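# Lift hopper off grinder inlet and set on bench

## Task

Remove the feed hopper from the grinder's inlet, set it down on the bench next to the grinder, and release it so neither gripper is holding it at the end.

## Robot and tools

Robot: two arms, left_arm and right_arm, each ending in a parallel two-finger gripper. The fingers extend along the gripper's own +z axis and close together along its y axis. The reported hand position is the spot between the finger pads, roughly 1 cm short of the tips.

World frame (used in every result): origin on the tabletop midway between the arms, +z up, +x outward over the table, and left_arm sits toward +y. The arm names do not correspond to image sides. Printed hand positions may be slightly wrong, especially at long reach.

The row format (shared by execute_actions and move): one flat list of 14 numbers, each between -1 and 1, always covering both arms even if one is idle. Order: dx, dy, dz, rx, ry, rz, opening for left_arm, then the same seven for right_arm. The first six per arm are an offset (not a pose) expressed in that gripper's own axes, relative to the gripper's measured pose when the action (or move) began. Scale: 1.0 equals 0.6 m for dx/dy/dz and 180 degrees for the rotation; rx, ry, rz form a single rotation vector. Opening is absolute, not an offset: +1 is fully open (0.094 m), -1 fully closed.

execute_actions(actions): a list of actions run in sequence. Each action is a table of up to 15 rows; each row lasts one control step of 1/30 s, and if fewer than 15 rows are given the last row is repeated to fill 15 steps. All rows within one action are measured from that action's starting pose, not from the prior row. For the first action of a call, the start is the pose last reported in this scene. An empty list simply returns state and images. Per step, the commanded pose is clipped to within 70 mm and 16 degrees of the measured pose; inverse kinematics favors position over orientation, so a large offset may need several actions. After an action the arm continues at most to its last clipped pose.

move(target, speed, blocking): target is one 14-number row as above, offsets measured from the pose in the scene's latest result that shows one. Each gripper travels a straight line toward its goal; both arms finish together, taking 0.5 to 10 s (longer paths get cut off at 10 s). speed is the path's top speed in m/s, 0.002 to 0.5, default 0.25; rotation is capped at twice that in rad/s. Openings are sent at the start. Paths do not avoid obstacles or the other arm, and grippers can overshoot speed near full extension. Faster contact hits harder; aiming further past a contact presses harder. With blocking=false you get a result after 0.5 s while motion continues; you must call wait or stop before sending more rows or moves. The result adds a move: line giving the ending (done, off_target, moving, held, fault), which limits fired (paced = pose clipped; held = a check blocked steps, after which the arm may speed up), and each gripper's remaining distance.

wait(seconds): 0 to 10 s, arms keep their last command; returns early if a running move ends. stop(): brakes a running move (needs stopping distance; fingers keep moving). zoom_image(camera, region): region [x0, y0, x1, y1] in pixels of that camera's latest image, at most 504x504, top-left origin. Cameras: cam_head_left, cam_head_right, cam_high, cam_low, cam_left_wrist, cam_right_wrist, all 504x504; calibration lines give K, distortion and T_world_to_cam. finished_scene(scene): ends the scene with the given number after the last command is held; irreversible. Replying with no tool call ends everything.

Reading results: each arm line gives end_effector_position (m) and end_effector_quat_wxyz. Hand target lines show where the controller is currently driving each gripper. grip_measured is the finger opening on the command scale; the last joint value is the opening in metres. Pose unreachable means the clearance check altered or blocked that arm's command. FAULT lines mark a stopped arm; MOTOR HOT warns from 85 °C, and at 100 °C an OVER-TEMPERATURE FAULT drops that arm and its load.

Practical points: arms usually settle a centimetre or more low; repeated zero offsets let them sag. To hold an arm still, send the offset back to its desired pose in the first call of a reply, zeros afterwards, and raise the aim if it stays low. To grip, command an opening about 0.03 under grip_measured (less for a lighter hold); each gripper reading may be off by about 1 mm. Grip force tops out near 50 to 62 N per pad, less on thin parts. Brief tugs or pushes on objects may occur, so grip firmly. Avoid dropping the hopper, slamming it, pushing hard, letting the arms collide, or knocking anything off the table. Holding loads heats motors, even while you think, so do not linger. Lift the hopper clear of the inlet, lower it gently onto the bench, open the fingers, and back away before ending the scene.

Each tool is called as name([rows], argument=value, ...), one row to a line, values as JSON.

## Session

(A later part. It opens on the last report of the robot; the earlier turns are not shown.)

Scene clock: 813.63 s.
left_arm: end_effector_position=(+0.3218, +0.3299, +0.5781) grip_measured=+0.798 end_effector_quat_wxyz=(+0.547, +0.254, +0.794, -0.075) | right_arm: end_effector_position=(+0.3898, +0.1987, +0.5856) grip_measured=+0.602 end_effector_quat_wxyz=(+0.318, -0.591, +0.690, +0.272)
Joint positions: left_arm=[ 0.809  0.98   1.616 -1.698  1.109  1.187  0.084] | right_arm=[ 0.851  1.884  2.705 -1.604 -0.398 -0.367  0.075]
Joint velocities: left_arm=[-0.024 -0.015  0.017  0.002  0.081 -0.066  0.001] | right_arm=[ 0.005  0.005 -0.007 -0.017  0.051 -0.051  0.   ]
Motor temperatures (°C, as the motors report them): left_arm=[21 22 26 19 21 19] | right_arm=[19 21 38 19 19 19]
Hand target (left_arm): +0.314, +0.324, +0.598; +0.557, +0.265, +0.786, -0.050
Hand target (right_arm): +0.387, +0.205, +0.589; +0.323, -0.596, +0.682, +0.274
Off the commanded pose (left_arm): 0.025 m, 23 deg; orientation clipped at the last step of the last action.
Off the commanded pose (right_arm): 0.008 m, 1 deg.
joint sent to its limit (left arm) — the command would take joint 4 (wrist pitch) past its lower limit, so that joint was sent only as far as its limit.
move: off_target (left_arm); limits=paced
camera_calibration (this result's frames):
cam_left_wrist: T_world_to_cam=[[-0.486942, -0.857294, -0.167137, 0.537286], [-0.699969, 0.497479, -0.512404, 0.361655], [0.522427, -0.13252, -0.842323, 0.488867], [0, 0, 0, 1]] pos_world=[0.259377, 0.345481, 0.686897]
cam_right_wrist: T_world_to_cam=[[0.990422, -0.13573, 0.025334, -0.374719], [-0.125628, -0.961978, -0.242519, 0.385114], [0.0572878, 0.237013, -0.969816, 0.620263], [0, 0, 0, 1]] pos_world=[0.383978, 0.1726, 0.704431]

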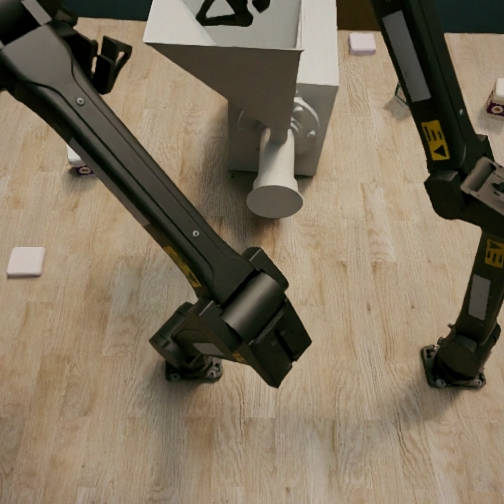

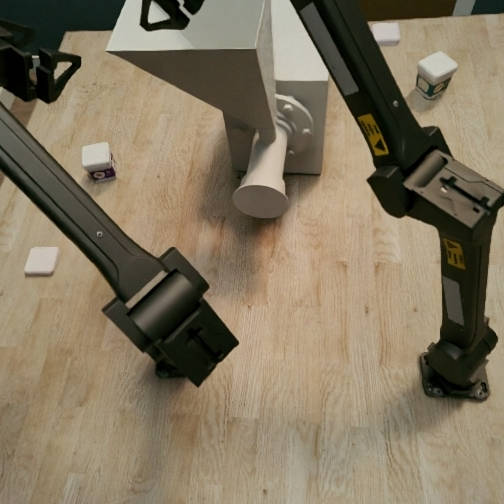

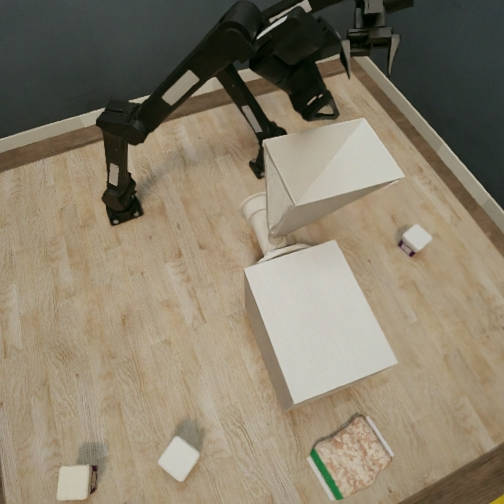

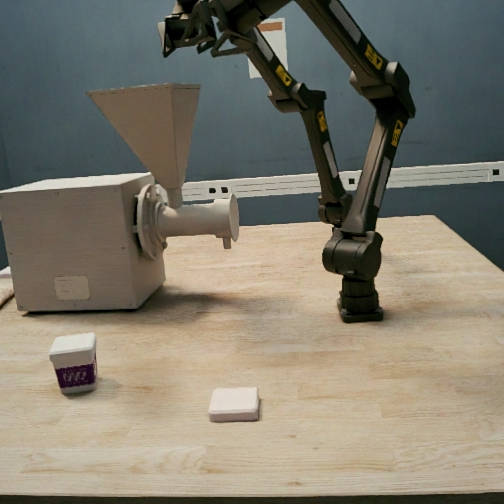

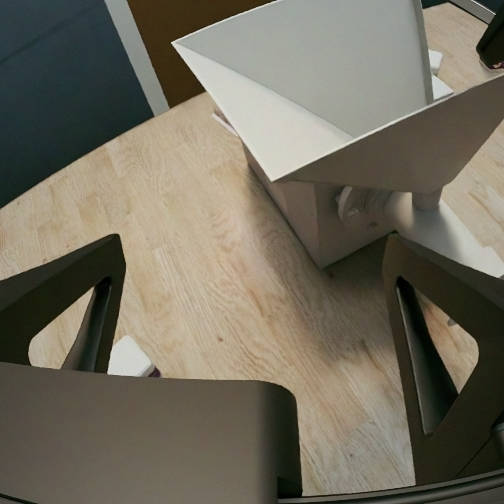

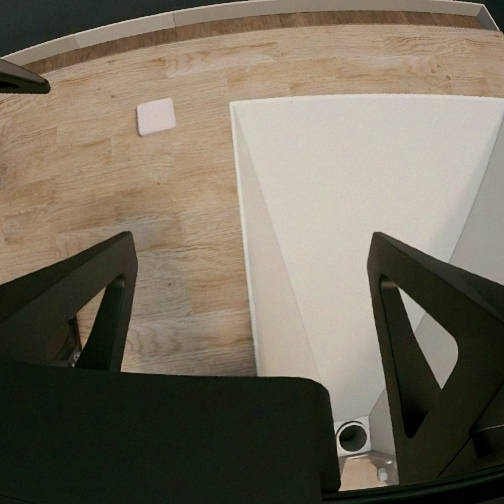

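move(target=[-0.02, 0.004, -0.009, 0, 0, 0, 0.8, 0.0964, 0.0053, 0.0992, 0, 0.028, 0, 0.2], speed=0.1)

Scene clock: 833.90 s.
left_arm: end_effector_position=(+0.3219, +0.3301, +0.5777) grip_measured=+0.798 end_effector_quat_wxyz=(+0.547, +0.251, +0.795, -0.078) | right_arm: end_effector_position=(+0.3931, +0.2042, +0.5000) grip_measured=+0.202 end_effector_quat_wxyz=(+0.280, -0.597, +0.711, +0.246)
Joint positions: left_arm=[ 0.809  0.98   1.615 -1.698  1.109  1.179  0.084] | right_arm=[ 0.863  1.742  2.26  -1.397 -0.353 -0.374  0.056]
Joint velocities: left_arm=[-0.005 -0.015  0.007 -0.002 -0.066 -0.066 -0.001] | right_arm=[ 0.005 -0.024 -0.007 -0.007 -0.081 -0.022  0.001]
Motor temperatures (°C, as the motors report them): left_arm=[21 22 28 19 21 19] | right_arm=[19 22 39 19 19 19]
Hand target (left_arm): +0.321, +0.330, +0.591; +0.550, +0.251, +0.793, -0.072
Hand target (right_arm): +0.388, +0.207, +0.503; +0.287, -0.602, +0.703, +0.246
Off the commanded pose (left_arm): 0.014 m, 1 deg.
Off the commanded pose (right_arm): 0.007 m, 1 deg.
joint sent to its limit (left arm) — the command would take joint 4 (wrist pitch) past its lower limit, so that joint was sent only as far as its limit.
move: off_target (left_arm)
camera_calibration (this result's frames):
cam_left_wrist: T_world_to_cam=[[-0.484899, -0.860039, -0.158761, 0.532869], [-0.703519, 0.491421, -0.513387, 0.365187], [0.519552, -0.137249, -0.843343, 0.491571], [0, 0, 0, 1]] pos_world=[0.259907, 0.346296, 0.686644]
cam_right_wrist: T_world_to_cam=[[0.989205, -0.146267, 0.00888405, -0.364237], [-0.143455, -0.978991, -0.144905, 0.331694], [0.0298923, 0.142067, -0.989406, 0.57569], [0, 0, 0, 1]] pos_world=[0.390679, 0.189664, 0.620891]

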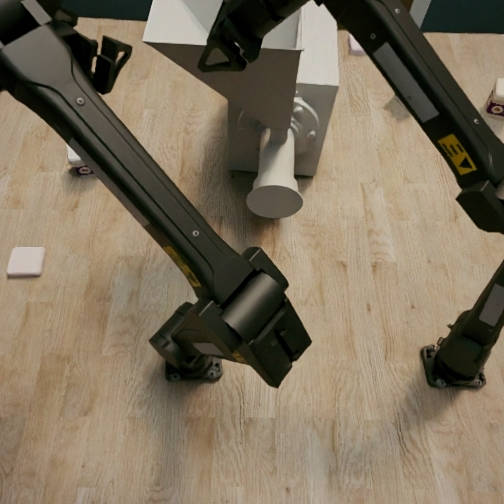

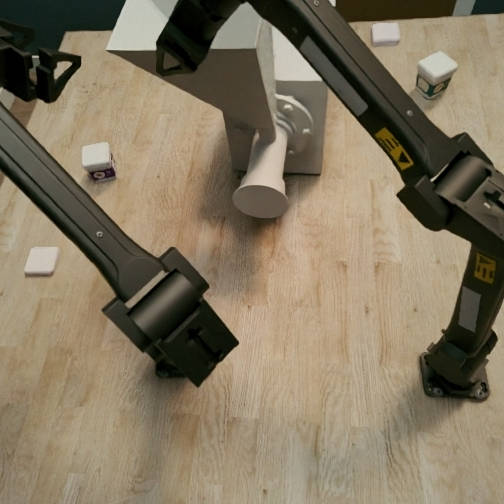

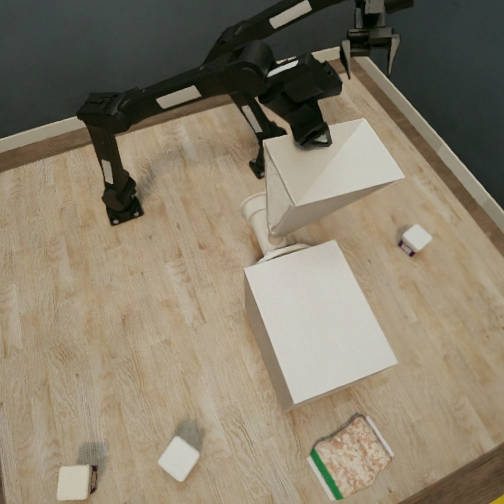

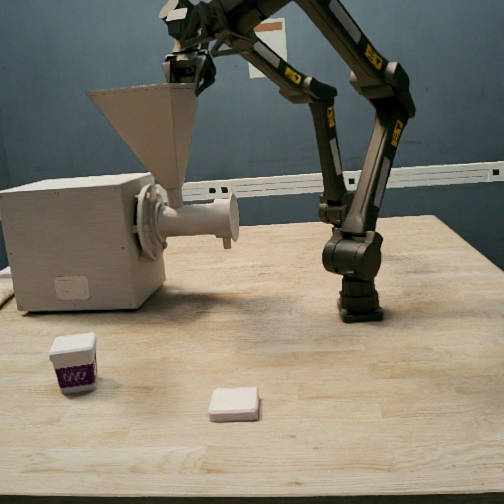

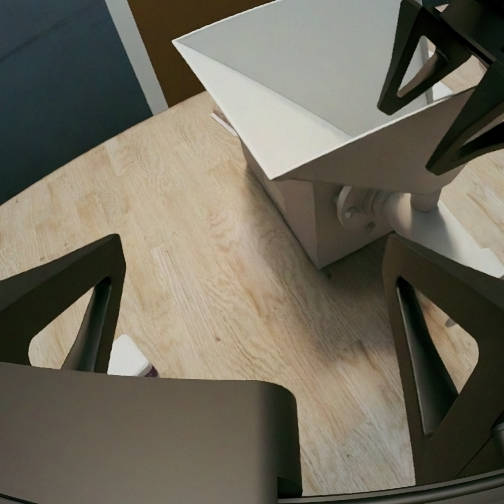

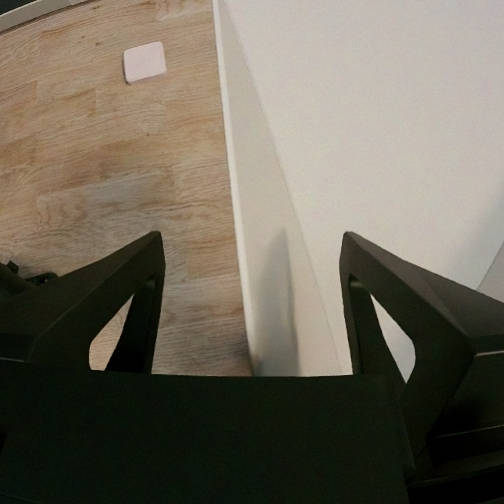

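move(target=[-0.02, 0.004, -0.009, 0, 0, 0, 0.8, 0.0883, 0.1259, -0.0933, -0.1116, -0.0056, -0.121, 0.2], speed=0.08)

Scene clock: 868.40 s.
left_arm: end_effector_position=(+0.3222, +0.3305, +0.5765) grip_measured=+0.798 end_effector_quat_wxyz=(+0.546, +0.246, +0.797, -0.082) | right_arm: end_effector_position=(+0.3272, +0.1440, +0.4999) grip_measured=+0.202 end_effector_quat_wxyz=(-0.232, +0.749, -0.542, -0.302)
Joint positions: left_arm=[ 0.809  0.981  1.612 -1.698  1.109  1.17   0.084] | right_arm=[ 0.808  1.623  2.122 -1.592 -0.645 -0.887  0.056]
Joint velocities: left_arm=[ 0.005  0.005  0.002 -0.002 -0.066 -0.051 -0.001] | right_arm=[-0.005  0.005 -0.002 -0.007  0.066 -0.007  0.   ]
Motor temperatures (°C, as the motors report them): left_arm=[21 22 28 19 21 19] | right_arm=[19 23 37 19 19 19]
Hand target (left_arm): +0.322, +0.330, +0.590; +0.549, +0.248, +0.794, -0.075
Hand target (right_arm): +0.306, +0.142, +0.505; -0.221, +0.756, -0.530, -0.314
Off the commanded pose (left_arm): 0.015 m, 1 deg.
Off the commanded pose (right_arm): 0.022 m, 2 deg.
joint sent to its limit (left arm) — the command would take joint 4 (wrist pitch) past its lower limit, so that joint was sent only as far as its limit.
move: off_target (left_arm, right_arm)
camera_calibration (this result's frames):
cam_left_wrist: T_world_to_cam=[[-0.482923, -0.863099, -0.147799, 0.527171], [-0.70795, 0.484165, -0.51419, 0.368864], [0.515356, -0.14368, -0.844845, 0.494759], [0, 0, 0, 1]] pos_world=[0.260743, 0.347497, 0.685577]
cam_right_wrist: T_world_to_cam=[[0.945027, 0.324153, 0.0430056, -0.378208], [0.32676, -0.931182, -0.161644, 0.110933], [-0.0123512, 0.16681, -0.985912, 0.594633], [0, 0, 0, 1]] pos_world=[0.328512, 0.126705, 0.620452]

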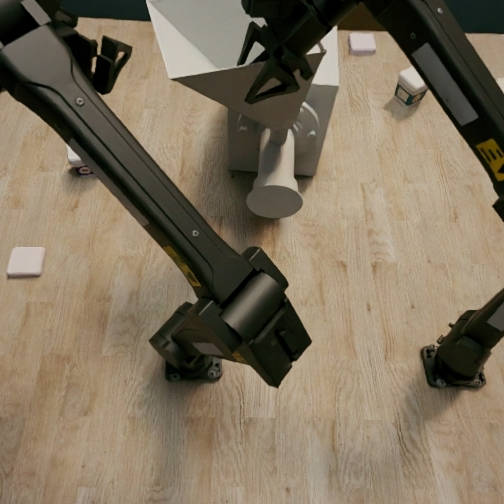

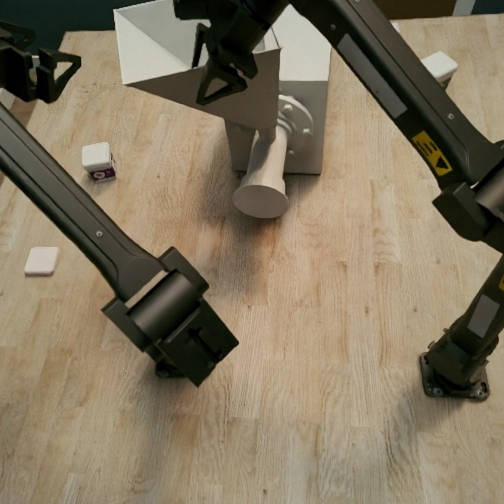

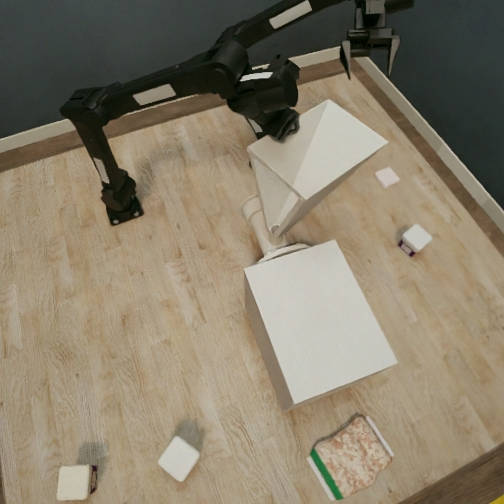

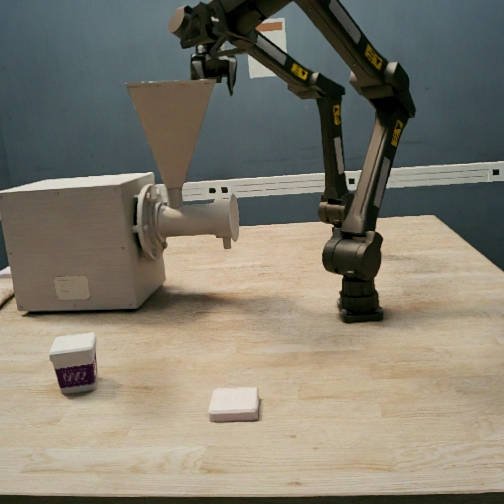

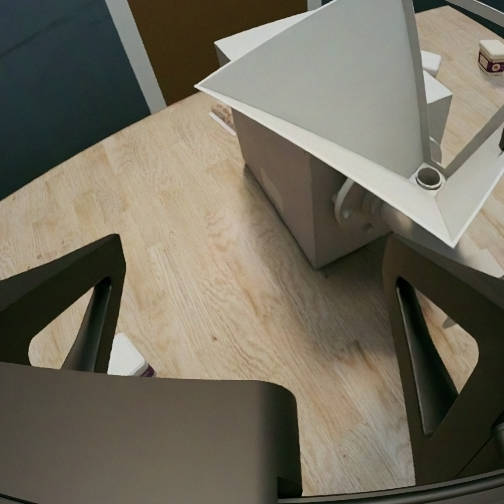

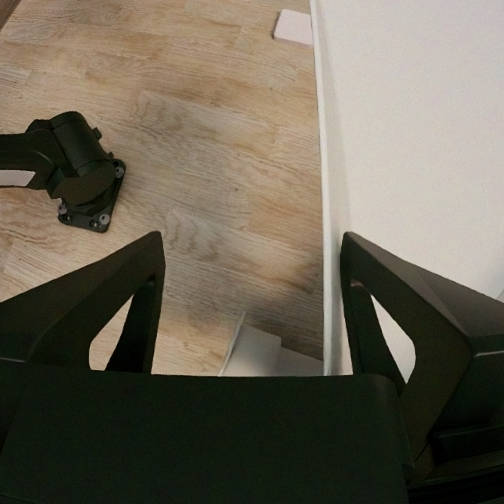

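move(target=[-0.02, 0.004, -0.009, 0, 0, 0, 0.8, 0.0676, 0.0758, -0.0812, -0.0373, -0.0128, -0.0273, 0.2], speed=0.08)

Scene clock: 888.87 s.
left_arm: end_effector_position=(+0.3226, +0.3309, +0.5759) grip_measured=+0.798 end_effector_quat_wxyz=(+0.545, +0.243, +0.798, -0.084) | right_arm: end_effector_position=(+0.3136, +0.0913, +0.5023) grip_measured=+0.202 end_effector_quat_wxyz=(-0.248, +0.784, -0.462, -0.332)
Joint positions: left_arm=[ 0.809  0.982  1.611 -1.698  1.109  1.163  0.084] | right_arm=[ 0.719  1.524  1.99  -1.659 -0.787 -1.169  0.056]
Joint velocities: left_arm=[ 0.005  0.005 -0.002 -0.007 -0.095 -0.007 -0.   ] | right_arm=[-0.005 -0.034  0.002  0.012 -0.007  0.022 -0.001]
Motor temperatures (°C, as the motors report them): left_arm=[21 22 29 19 21 19] | right_arm=[19 23 37 19 20 19]
Hand target (left_arm): +0.322, +0.330, +0.589; +0.549, +0.244, +0.796, -0.078
Hand target (right_arm): +0.303, +0.072, +0.505; -0.229, +0.771, -0.490, -0.338
Off the commanded pose (left_arm): 0.014 m, 1 deg.
Off the commanded pose (right_arm): 0.024 m, 5 deg.
joint sent to its limit (left arm) — the command would take joint 4 (wrist pitch) past its lower limit, so that joint was sent only as far as its limit.
joint sent to its limit (right arm) — the command would take joint 4 (wrist pitch) past its lower limit, so that joint was sent only as far as its limit.
move: off_target (left_arm, right_arm)
camera_calibration (this result's frames):
cam_left_wrist: T_world_to_cam=[[-0.480957, -0.865655, -0.139002, 0.522801], [-0.711572, 0.478033, -0.514927, 0.372245], [0.512197, -0.148747, -0.845889, 0.497467], [0, 0, 0, 1]] pos_world=[0.261523, 0.348617, 0.685151]
cam_right_wrist: T_world_to_cam=[[0.877998, 0.466469, 0.107357, -0.372645], [0.478398, -0.847682, -0.229284, 0.0455134], [-0.0159494, 0.25267, -0.967421, 0.589546], [0, 0, 0, 1]] pos_world=[0.314812, 0.0634478, 0.62078]

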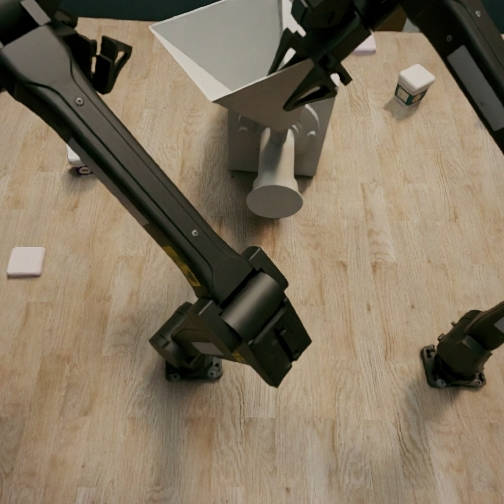

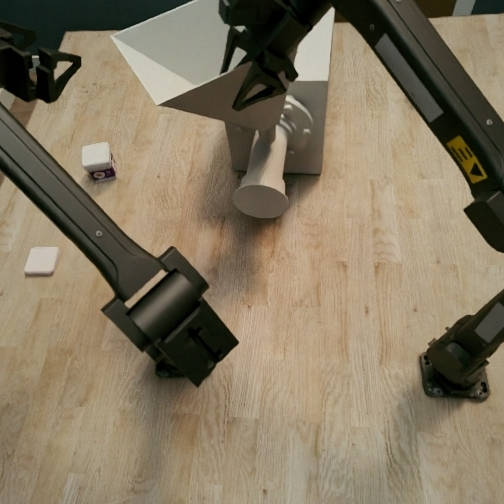

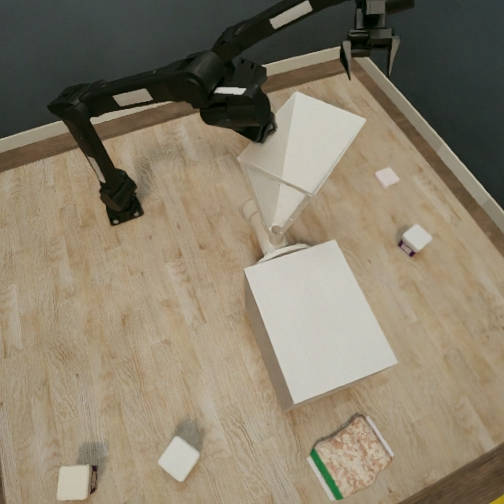

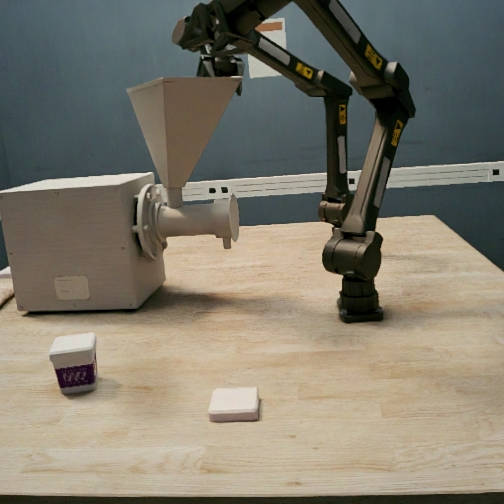

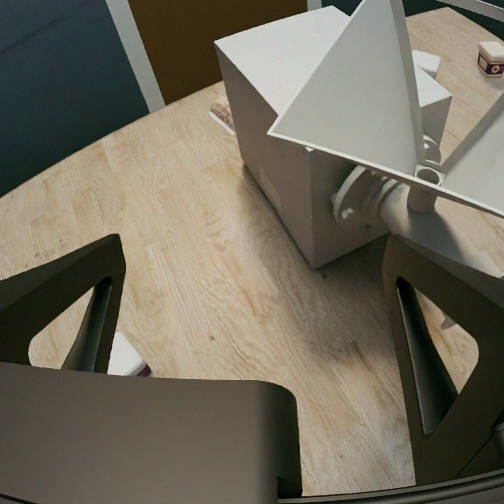

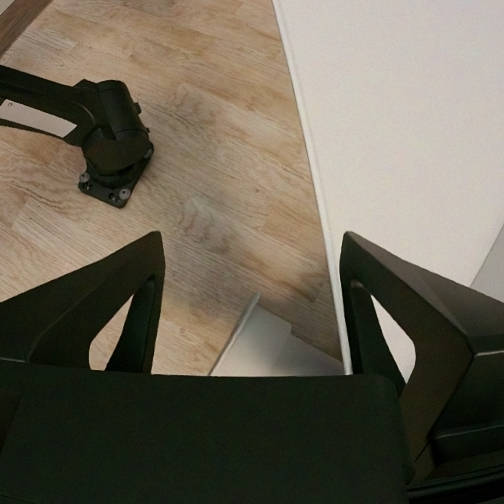

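execute_actions(actions=[])

Scene clock: 906.03 s.
left_arm: end_effector_position=(+0.3226, +0.3309, +0.5759) grip_measured=+0.798 end_effector_quat_wxyz=(+0.545, +0.243, +0.798, -0.085) | right_arm: end_effector_position=(+0.3136, +0.0913, +0.5021) grip_measured=+0.202 end_effector_quat_wxyz=(-0.248, +0.784, -0.461, -0.332)
Joint positions: left_arm=[ 0.809  0.982  1.611 -1.698  1.109  1.162  0.084] | right_arm=[ 0.719  1.524  1.99  -1.659 -0.787 -1.17   0.056]
Joint velocities: left_arm=[-0.005 -0.024  0.012 -0.017 -0.022 -0.007  0.001] | right_arm=[ 0.005 -0.015  0.002 -0.002  0.007 -0.007 -0.001]
Motor temperatures (°C, as the motors report them): left_arm=[21 22 29 19 20 19] | right_arm=[19 23 36 19 20 19]
Hand target (left_arm): +0.322, +0.330, +0.589; +0.549, +0.244, +0.796, -0.078
Hand target (right_arm): +0.303, +0.072, +0.505; -0.229, +0.770, -0.490, -0.338
Off the commanded pose (left_arm): 0.014 m, 1 deg.
Off the commanded pose (right_arm): 0.024 m, 5 deg.
camera_calibration (this result's frames):
cam_left_wrist: T_world_to_cam=[[-0.480849, -0.865771, -0.138655, 0.522604], [-0.711722, 0.477764, -0.51497, 0.372407], [0.51209, -0.148938, -0.84592, 0.497583], [0, 0, 0, 1]] pos_world=[0.261537, 0.348642, 0.685155]
cam_right_wrist: T_world_to_cam=[[0.877592, 0.46712, 0.107846, -0.372803], [0.479152, -0.847305, -0.2291, 0.0451128], [-0.0156387, 0.252731, -0.96741, 0.589285], [0, 0, 0, 1]] pos_world=[0.314768, 0.0634373, 0.620621]

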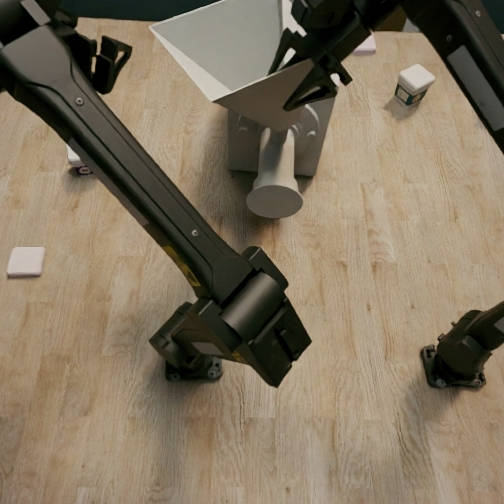

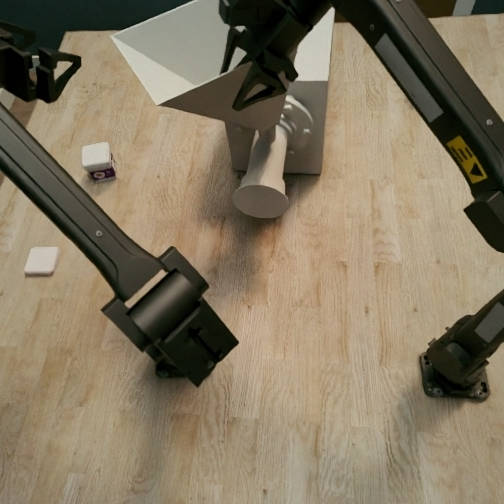

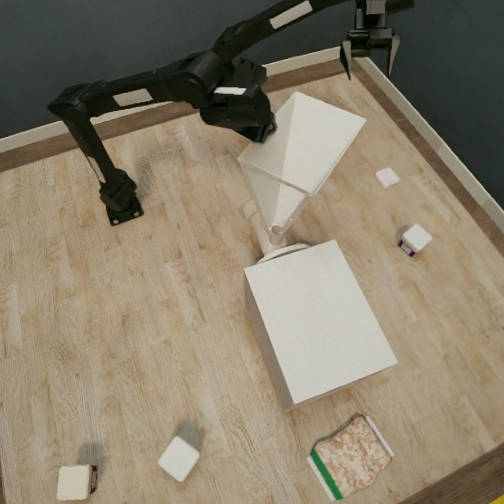

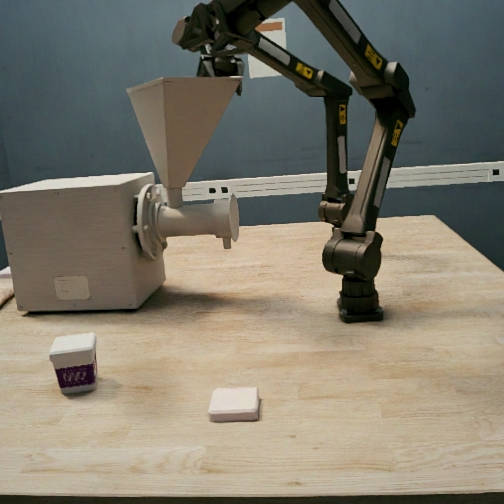

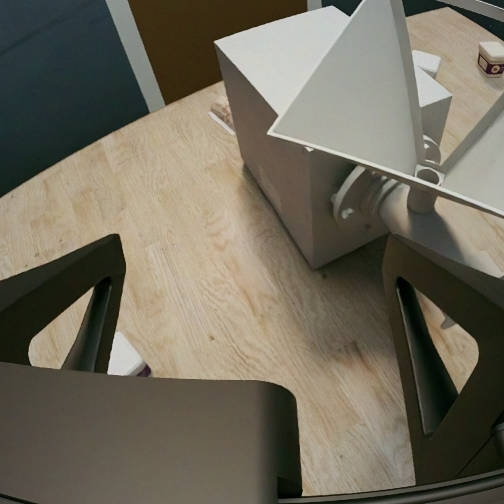

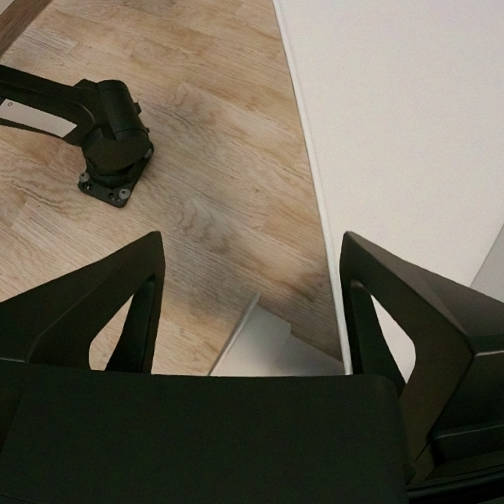

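move(target=[-0.0213,0.003,-0.0091,0,0,0,0.8, -0.0875,-0.0096,-0.0766,0,0,0,0.45], speed=0.12)

Scene clock: 917.20 s.
left_arm: end_effector_position=(+0.3227, +0.3310, +0.5756) grip_measured=+0.798 end_effector_quat_wxyz=(+0.545, +0.239, +0.799, -0.088) | right_arm: end_effector_position=(+0.3101, +0.0889, +0.5637) grip_measured=+0.449 end_effector_quat_wxyz=(-0.287, +0.768, -0.468, -0.331)
Joint positions: left_arm=[ 0.809  0.982  1.61  -1.698  1.109  1.152  0.084] | right_arm=[ 0.719  1.54   2.165 -1.697 -0.793 -1.085  0.068]
Joint velocities: left_arm=[-0.005  0.005 -0.007  0.022 -0.037  0.037 -0.   ] | right_arm=[ 0.005  0.005 -0.002 -0.007  0.066 -0.051 -0.001]
Motor temperatures (°C, as the motors report them): left_arm=[21 22 29 19 20 19] | right_arm=[19 23 36 19 20 19]
Hand target (left_arm): +0.322, +0.330, +0.589; +0.548, +0.240, +0.797, -0.081
Hand target (right_arm): +0.313, +0.091, +0.571; -0.292, +0.766, -0.468, -0.331
Off the commanded pose (left_arm): 0.014 m, 1 deg.
Off the commanded pose (right_arm): 0.009 m, 5 deg.
joint sent to its limit (left arm) — the command would take joint 4 (wrist pitch) past its lower limit, so that joint was sent only as far as its limit.
joint sent to its limit (right arm) — the command would take joint 4 (wrist pitch) past its lower limit, so that joint was sent only as far as its limit.
move: off_target (left_arm, right_arm)
camera_calibration (this result's frames):
cam_left_wrist: T_world_to_cam=[[-0.47797, -0.868921, -0.128531, 0.516919], [-0.716002, 0.470182, -0.516013, 0.376754], [0.508808, -0.15461, -0.846883, 0.500812], [0, 0, 0, 1]] pos_world=[0.262011, 0.34945, 0.684979]
cam_right_wrist: T_world_to_cam=[[0.89733, 0.412609, 0.156692, -0.404071], [0.440825, -0.855331, -0.272179, 0.0957658], [0.0217202, 0.313309, -0.949403, 0.622281], [0, 0, 0, 1]] pos_world=[0.306853, 0.0536688, 0.680176]

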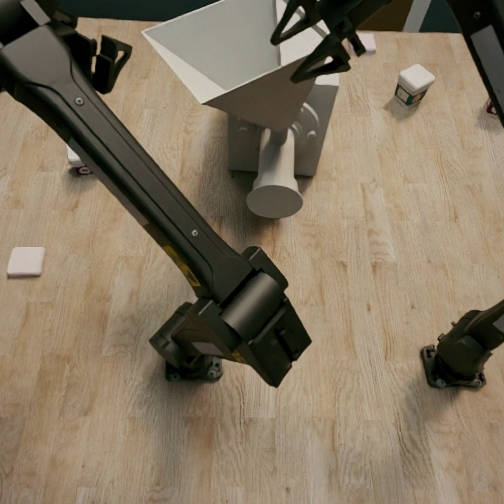

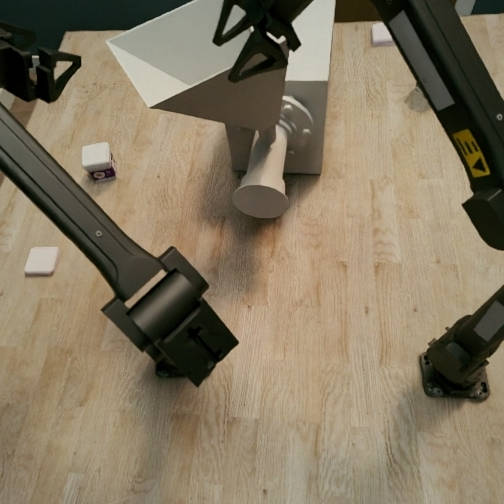

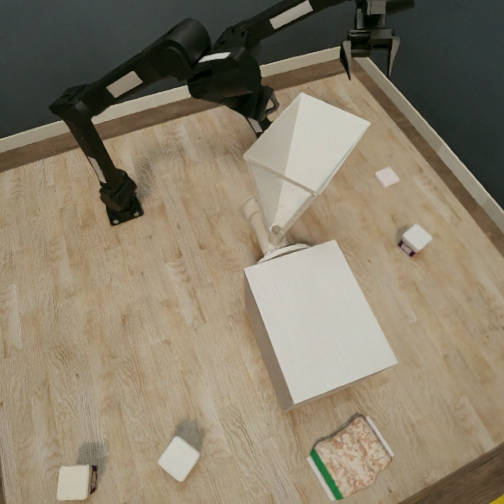

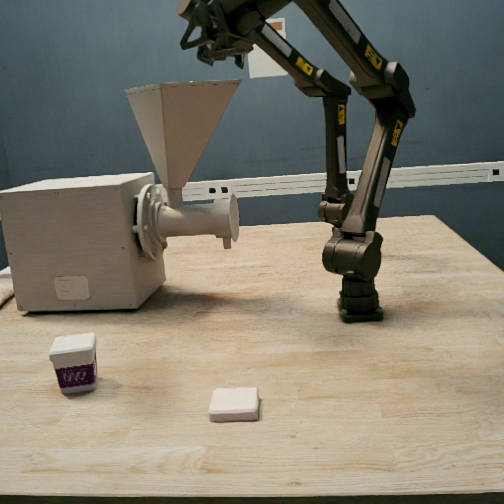

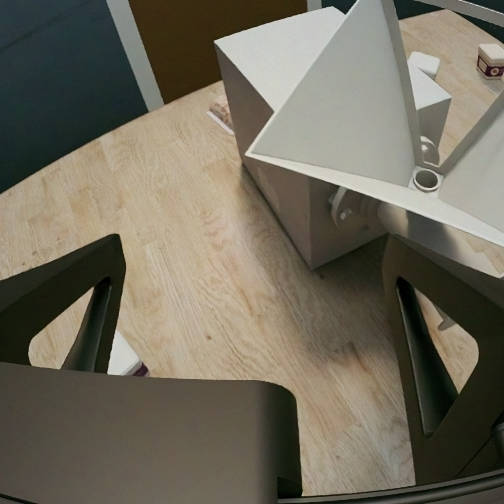

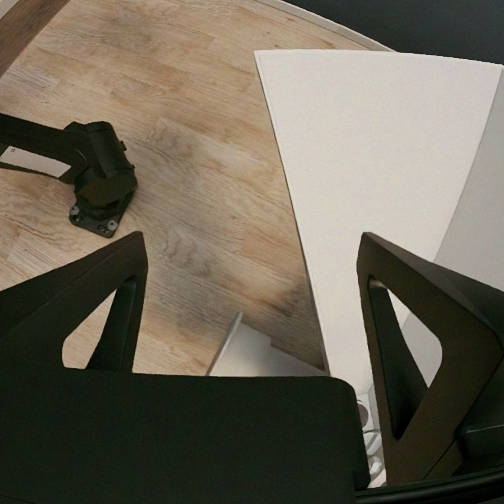

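zoom_image(camera="cam_high", region=[200, 60, 420, 280])

move(target=[-0.0213,0.003,-0.0091,0,0,0,0.8, 0.2202,0.0853,-0.3533,0.4110,-0.0239,0.5019,1.0], speed=0.25)

Region (200, 60, 420, 280) of cam_high's 504x504 image, scaled by 2.291, with more detail than that image has.

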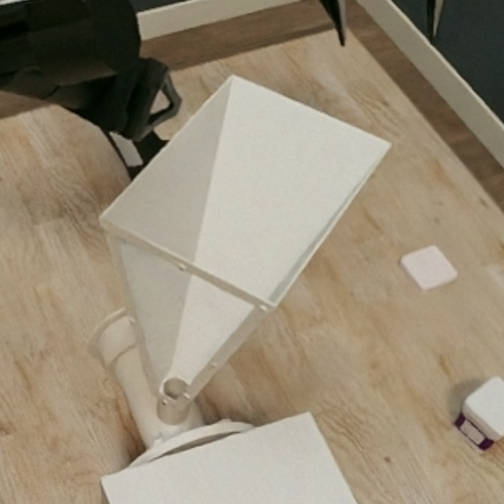

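Scene clock: 975.60 s.
left_arm: end_effector_position=(+0.3230, +0.3314, +0.5742) grip_measured=+0.798 end_effector_quat_wxyz=(+0.544, +0.233, +0.801, -0.092) | right_arm: end_effector_position=(+0.3573, -0.1561, +0.5658) grip_measured=+1.000 end_effector_quat_wxyz=(+0.347, +0.058, +0.928, +0.124)
Joint positions: left_arm=[ 0.809  0.982  1.607 -1.698  1.109  1.142  0.084] | right_arm=[ 0.573  1.09   1.799 -1.552  0.22   0.646  0.094]
Joint velocities: left_arm=[-0.015  0.005  0.012  0.002 -0.022 -0.022 -0.   ] | right_arm=[-0.005  0.015  0.007 -0.002  0.051 -0.037  0.   ]
Motor temperatures (°C, as the motors report them): left_arm=[21 21 29 19 20 19] | right_arm=[19 23 39 19 20 19]
Hand target (left_arm): +0.322, +0.330, +0.589; +0.547, +0.236, +0.798, -0.084
Hand target (right_arm): +0.358, -0.160, +0.583; +0.359, +0.069, +0.921, +0.132
Off the commanded pose (left_arm): 0.015 m, 1 deg.
Off the commanded pose (right_arm): 0.020 m, 3 deg.
joint sent to its limit (left arm) — the command would take joint 4 (wrist pitch) past its lower limit, so that joint was sent only as far as its limit.
move: off_target (left_arm, right_arm)
camera_calibration (this result's frames):
cam_left_wrist: T_world_to_cam=[[-0.475257, -0.872245, -0.115414, 0.509904], [-0.721256, 0.461352, -0.516667, 0.381074], [0.503906, -0.162307, -0.848372, 0.504521], [0, 0, 0, 1]] pos_world=[0.262956, 0.350839, 0.683759]
cam_right_wrist: T_world_to_cam=[[-0.00024723, -0.968627, -0.248521, -0.0113143], [-0.994965, 0.0251447, -0.0970133, 0.417291], [0.100219, 0.247246, -0.963756, 0.669865], [0, 0, 0, 1]] pos_world=[0.348055, -0.187073, 0.683257]

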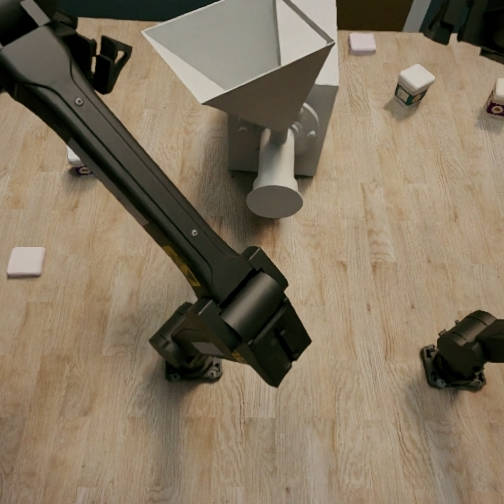

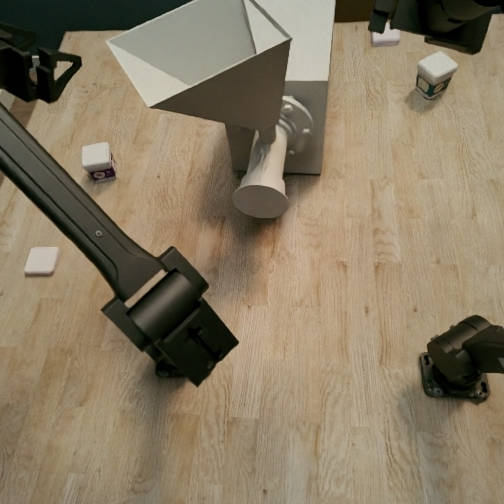

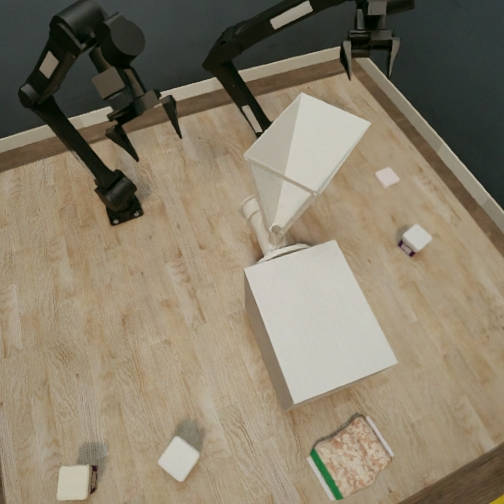

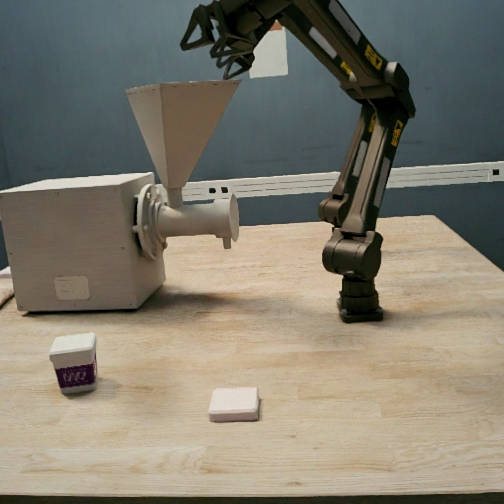

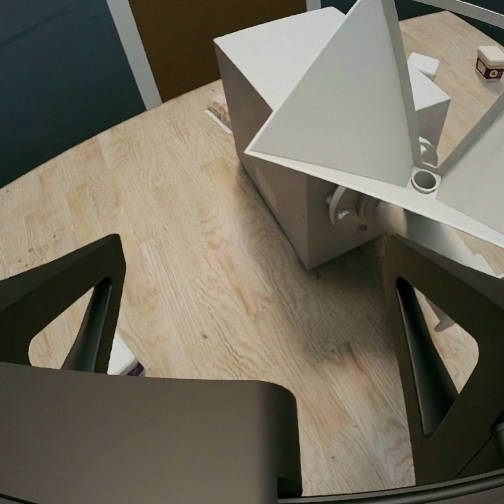

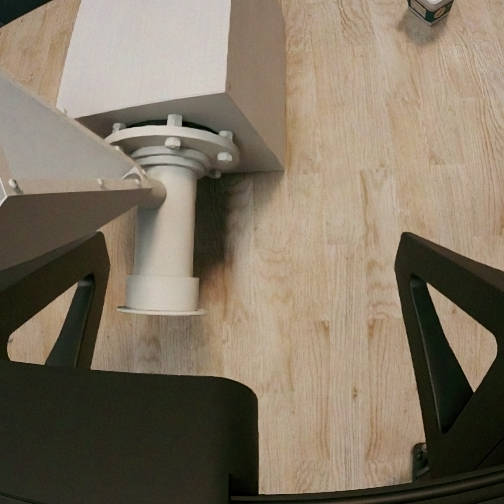

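move(target=[-0.1328,-0.0209,0.2369,0.0723,0.1169,0.0081,0.8, -0.0157,0.0068,-0.0182,0,0,0,1.0], speed=0.2)

Scene clock: 1031.20 s.
left_arm: end_effector_position=(+0.4583, +0.2485, +0.5717) grip_measured=+0.798 end_effector_quat_wxyz=(+0.371, +0.303, +0.869, -0.125) | right_arm: end_effector_position=(+0.3569, -0.1564, +0.5647) grip_measured=+1.000 end_effector_quat_wxyz=(+0.337, +0.058, +0.932, +0.117)
Joint positions: left_arm=[ 0.2    1.314  1.993 -1.699  0.62   0.768  0.084] | right_arm=[ 0.573  1.105  1.819 -1.584  0.22   0.649  0.094]
Joint velocities: left_arm=[ 0.005 -0.015 -0.012  0.002 -0.066 -0.066 -0.001] | right_arm=[-0.005 -0.005 -0.022 -0.002 -0.022  0.037  0.   ]
Motor temperatures (°C, as the motors report them): left_arm=[21 21 30 19 20 19] | right_arm=[19 22 40 19 19 19]
Hand target (left_arm): +0.454, +0.245, +0.590; +0.385, +0.305, +0.863, -0.118
Hand target (right_arm): +0.357, -0.157, +0.580; +0.347, +0.058, +0.928, +0.124
Off the commanded pose (left_arm): 0.020 m, 2 deg.
Off the commanded pose (right_arm): 0.016 m, 2 deg.
joint sent to its limit (left arm) — the command would take joint 4 (wrist pitch) past its lower limit, so that joint was sent only as far as its limit.
move: off_target (left_arm, right_arm)
camera_calibration (this result's frames):
cam_left_wrist: T_world_to_cam=[[-0.623569, -0.781624, -0.0150552, 0.489742], [-0.766431, 0.615018, -0.185301, 0.308687], [0.154095, -0.104009, -0.982566, 0.643276], [0, 0, 0, 1]] pos_world=[0.442849, 0.259852, 0.696635]
cam_right_wrist: T_world_to_cam=[[-0.0079592, -0.971862, -0.235418, -0.0169773], [-0.996868, 0.0262352, -0.0746024, 0.405032], [0.0786794, 0.234087, -0.969027, 0.677509], [0, 0, 0, 1]] pos_world=[0.350322, -0.185722, 0.682744]

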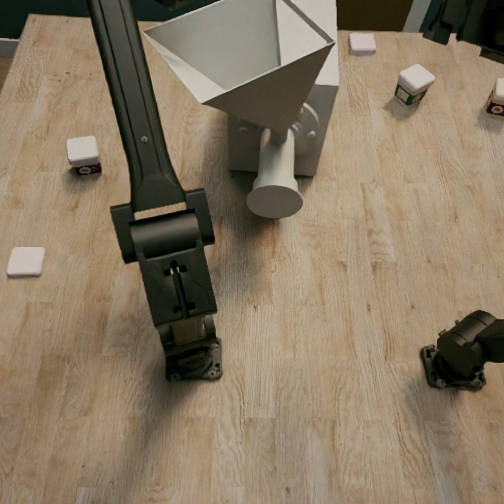

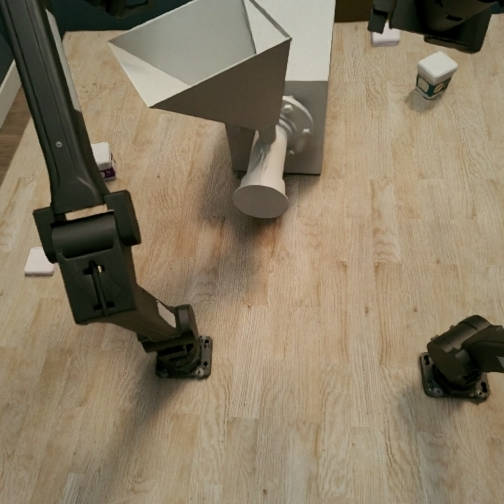

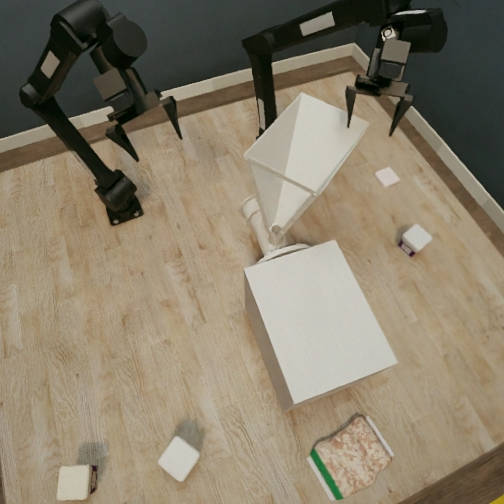

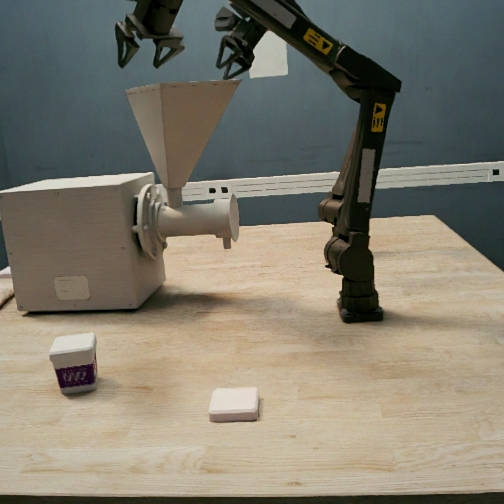

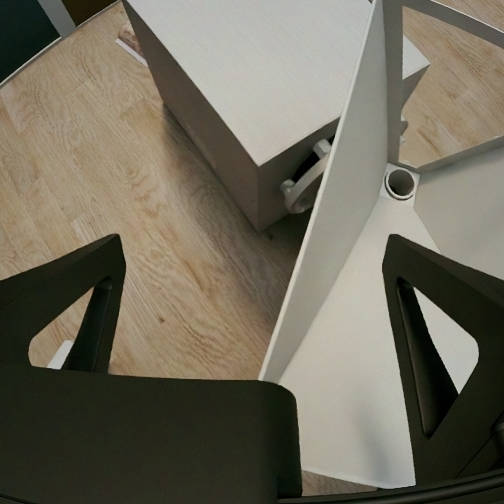

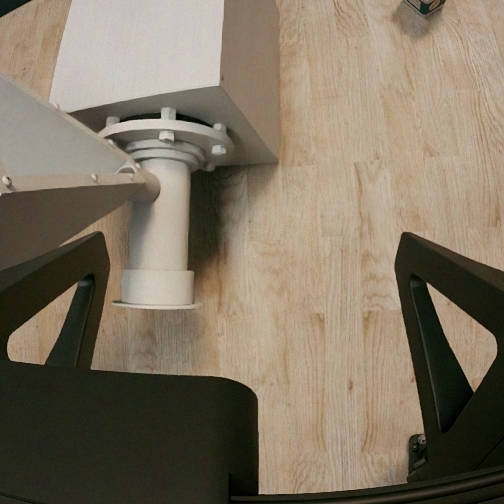

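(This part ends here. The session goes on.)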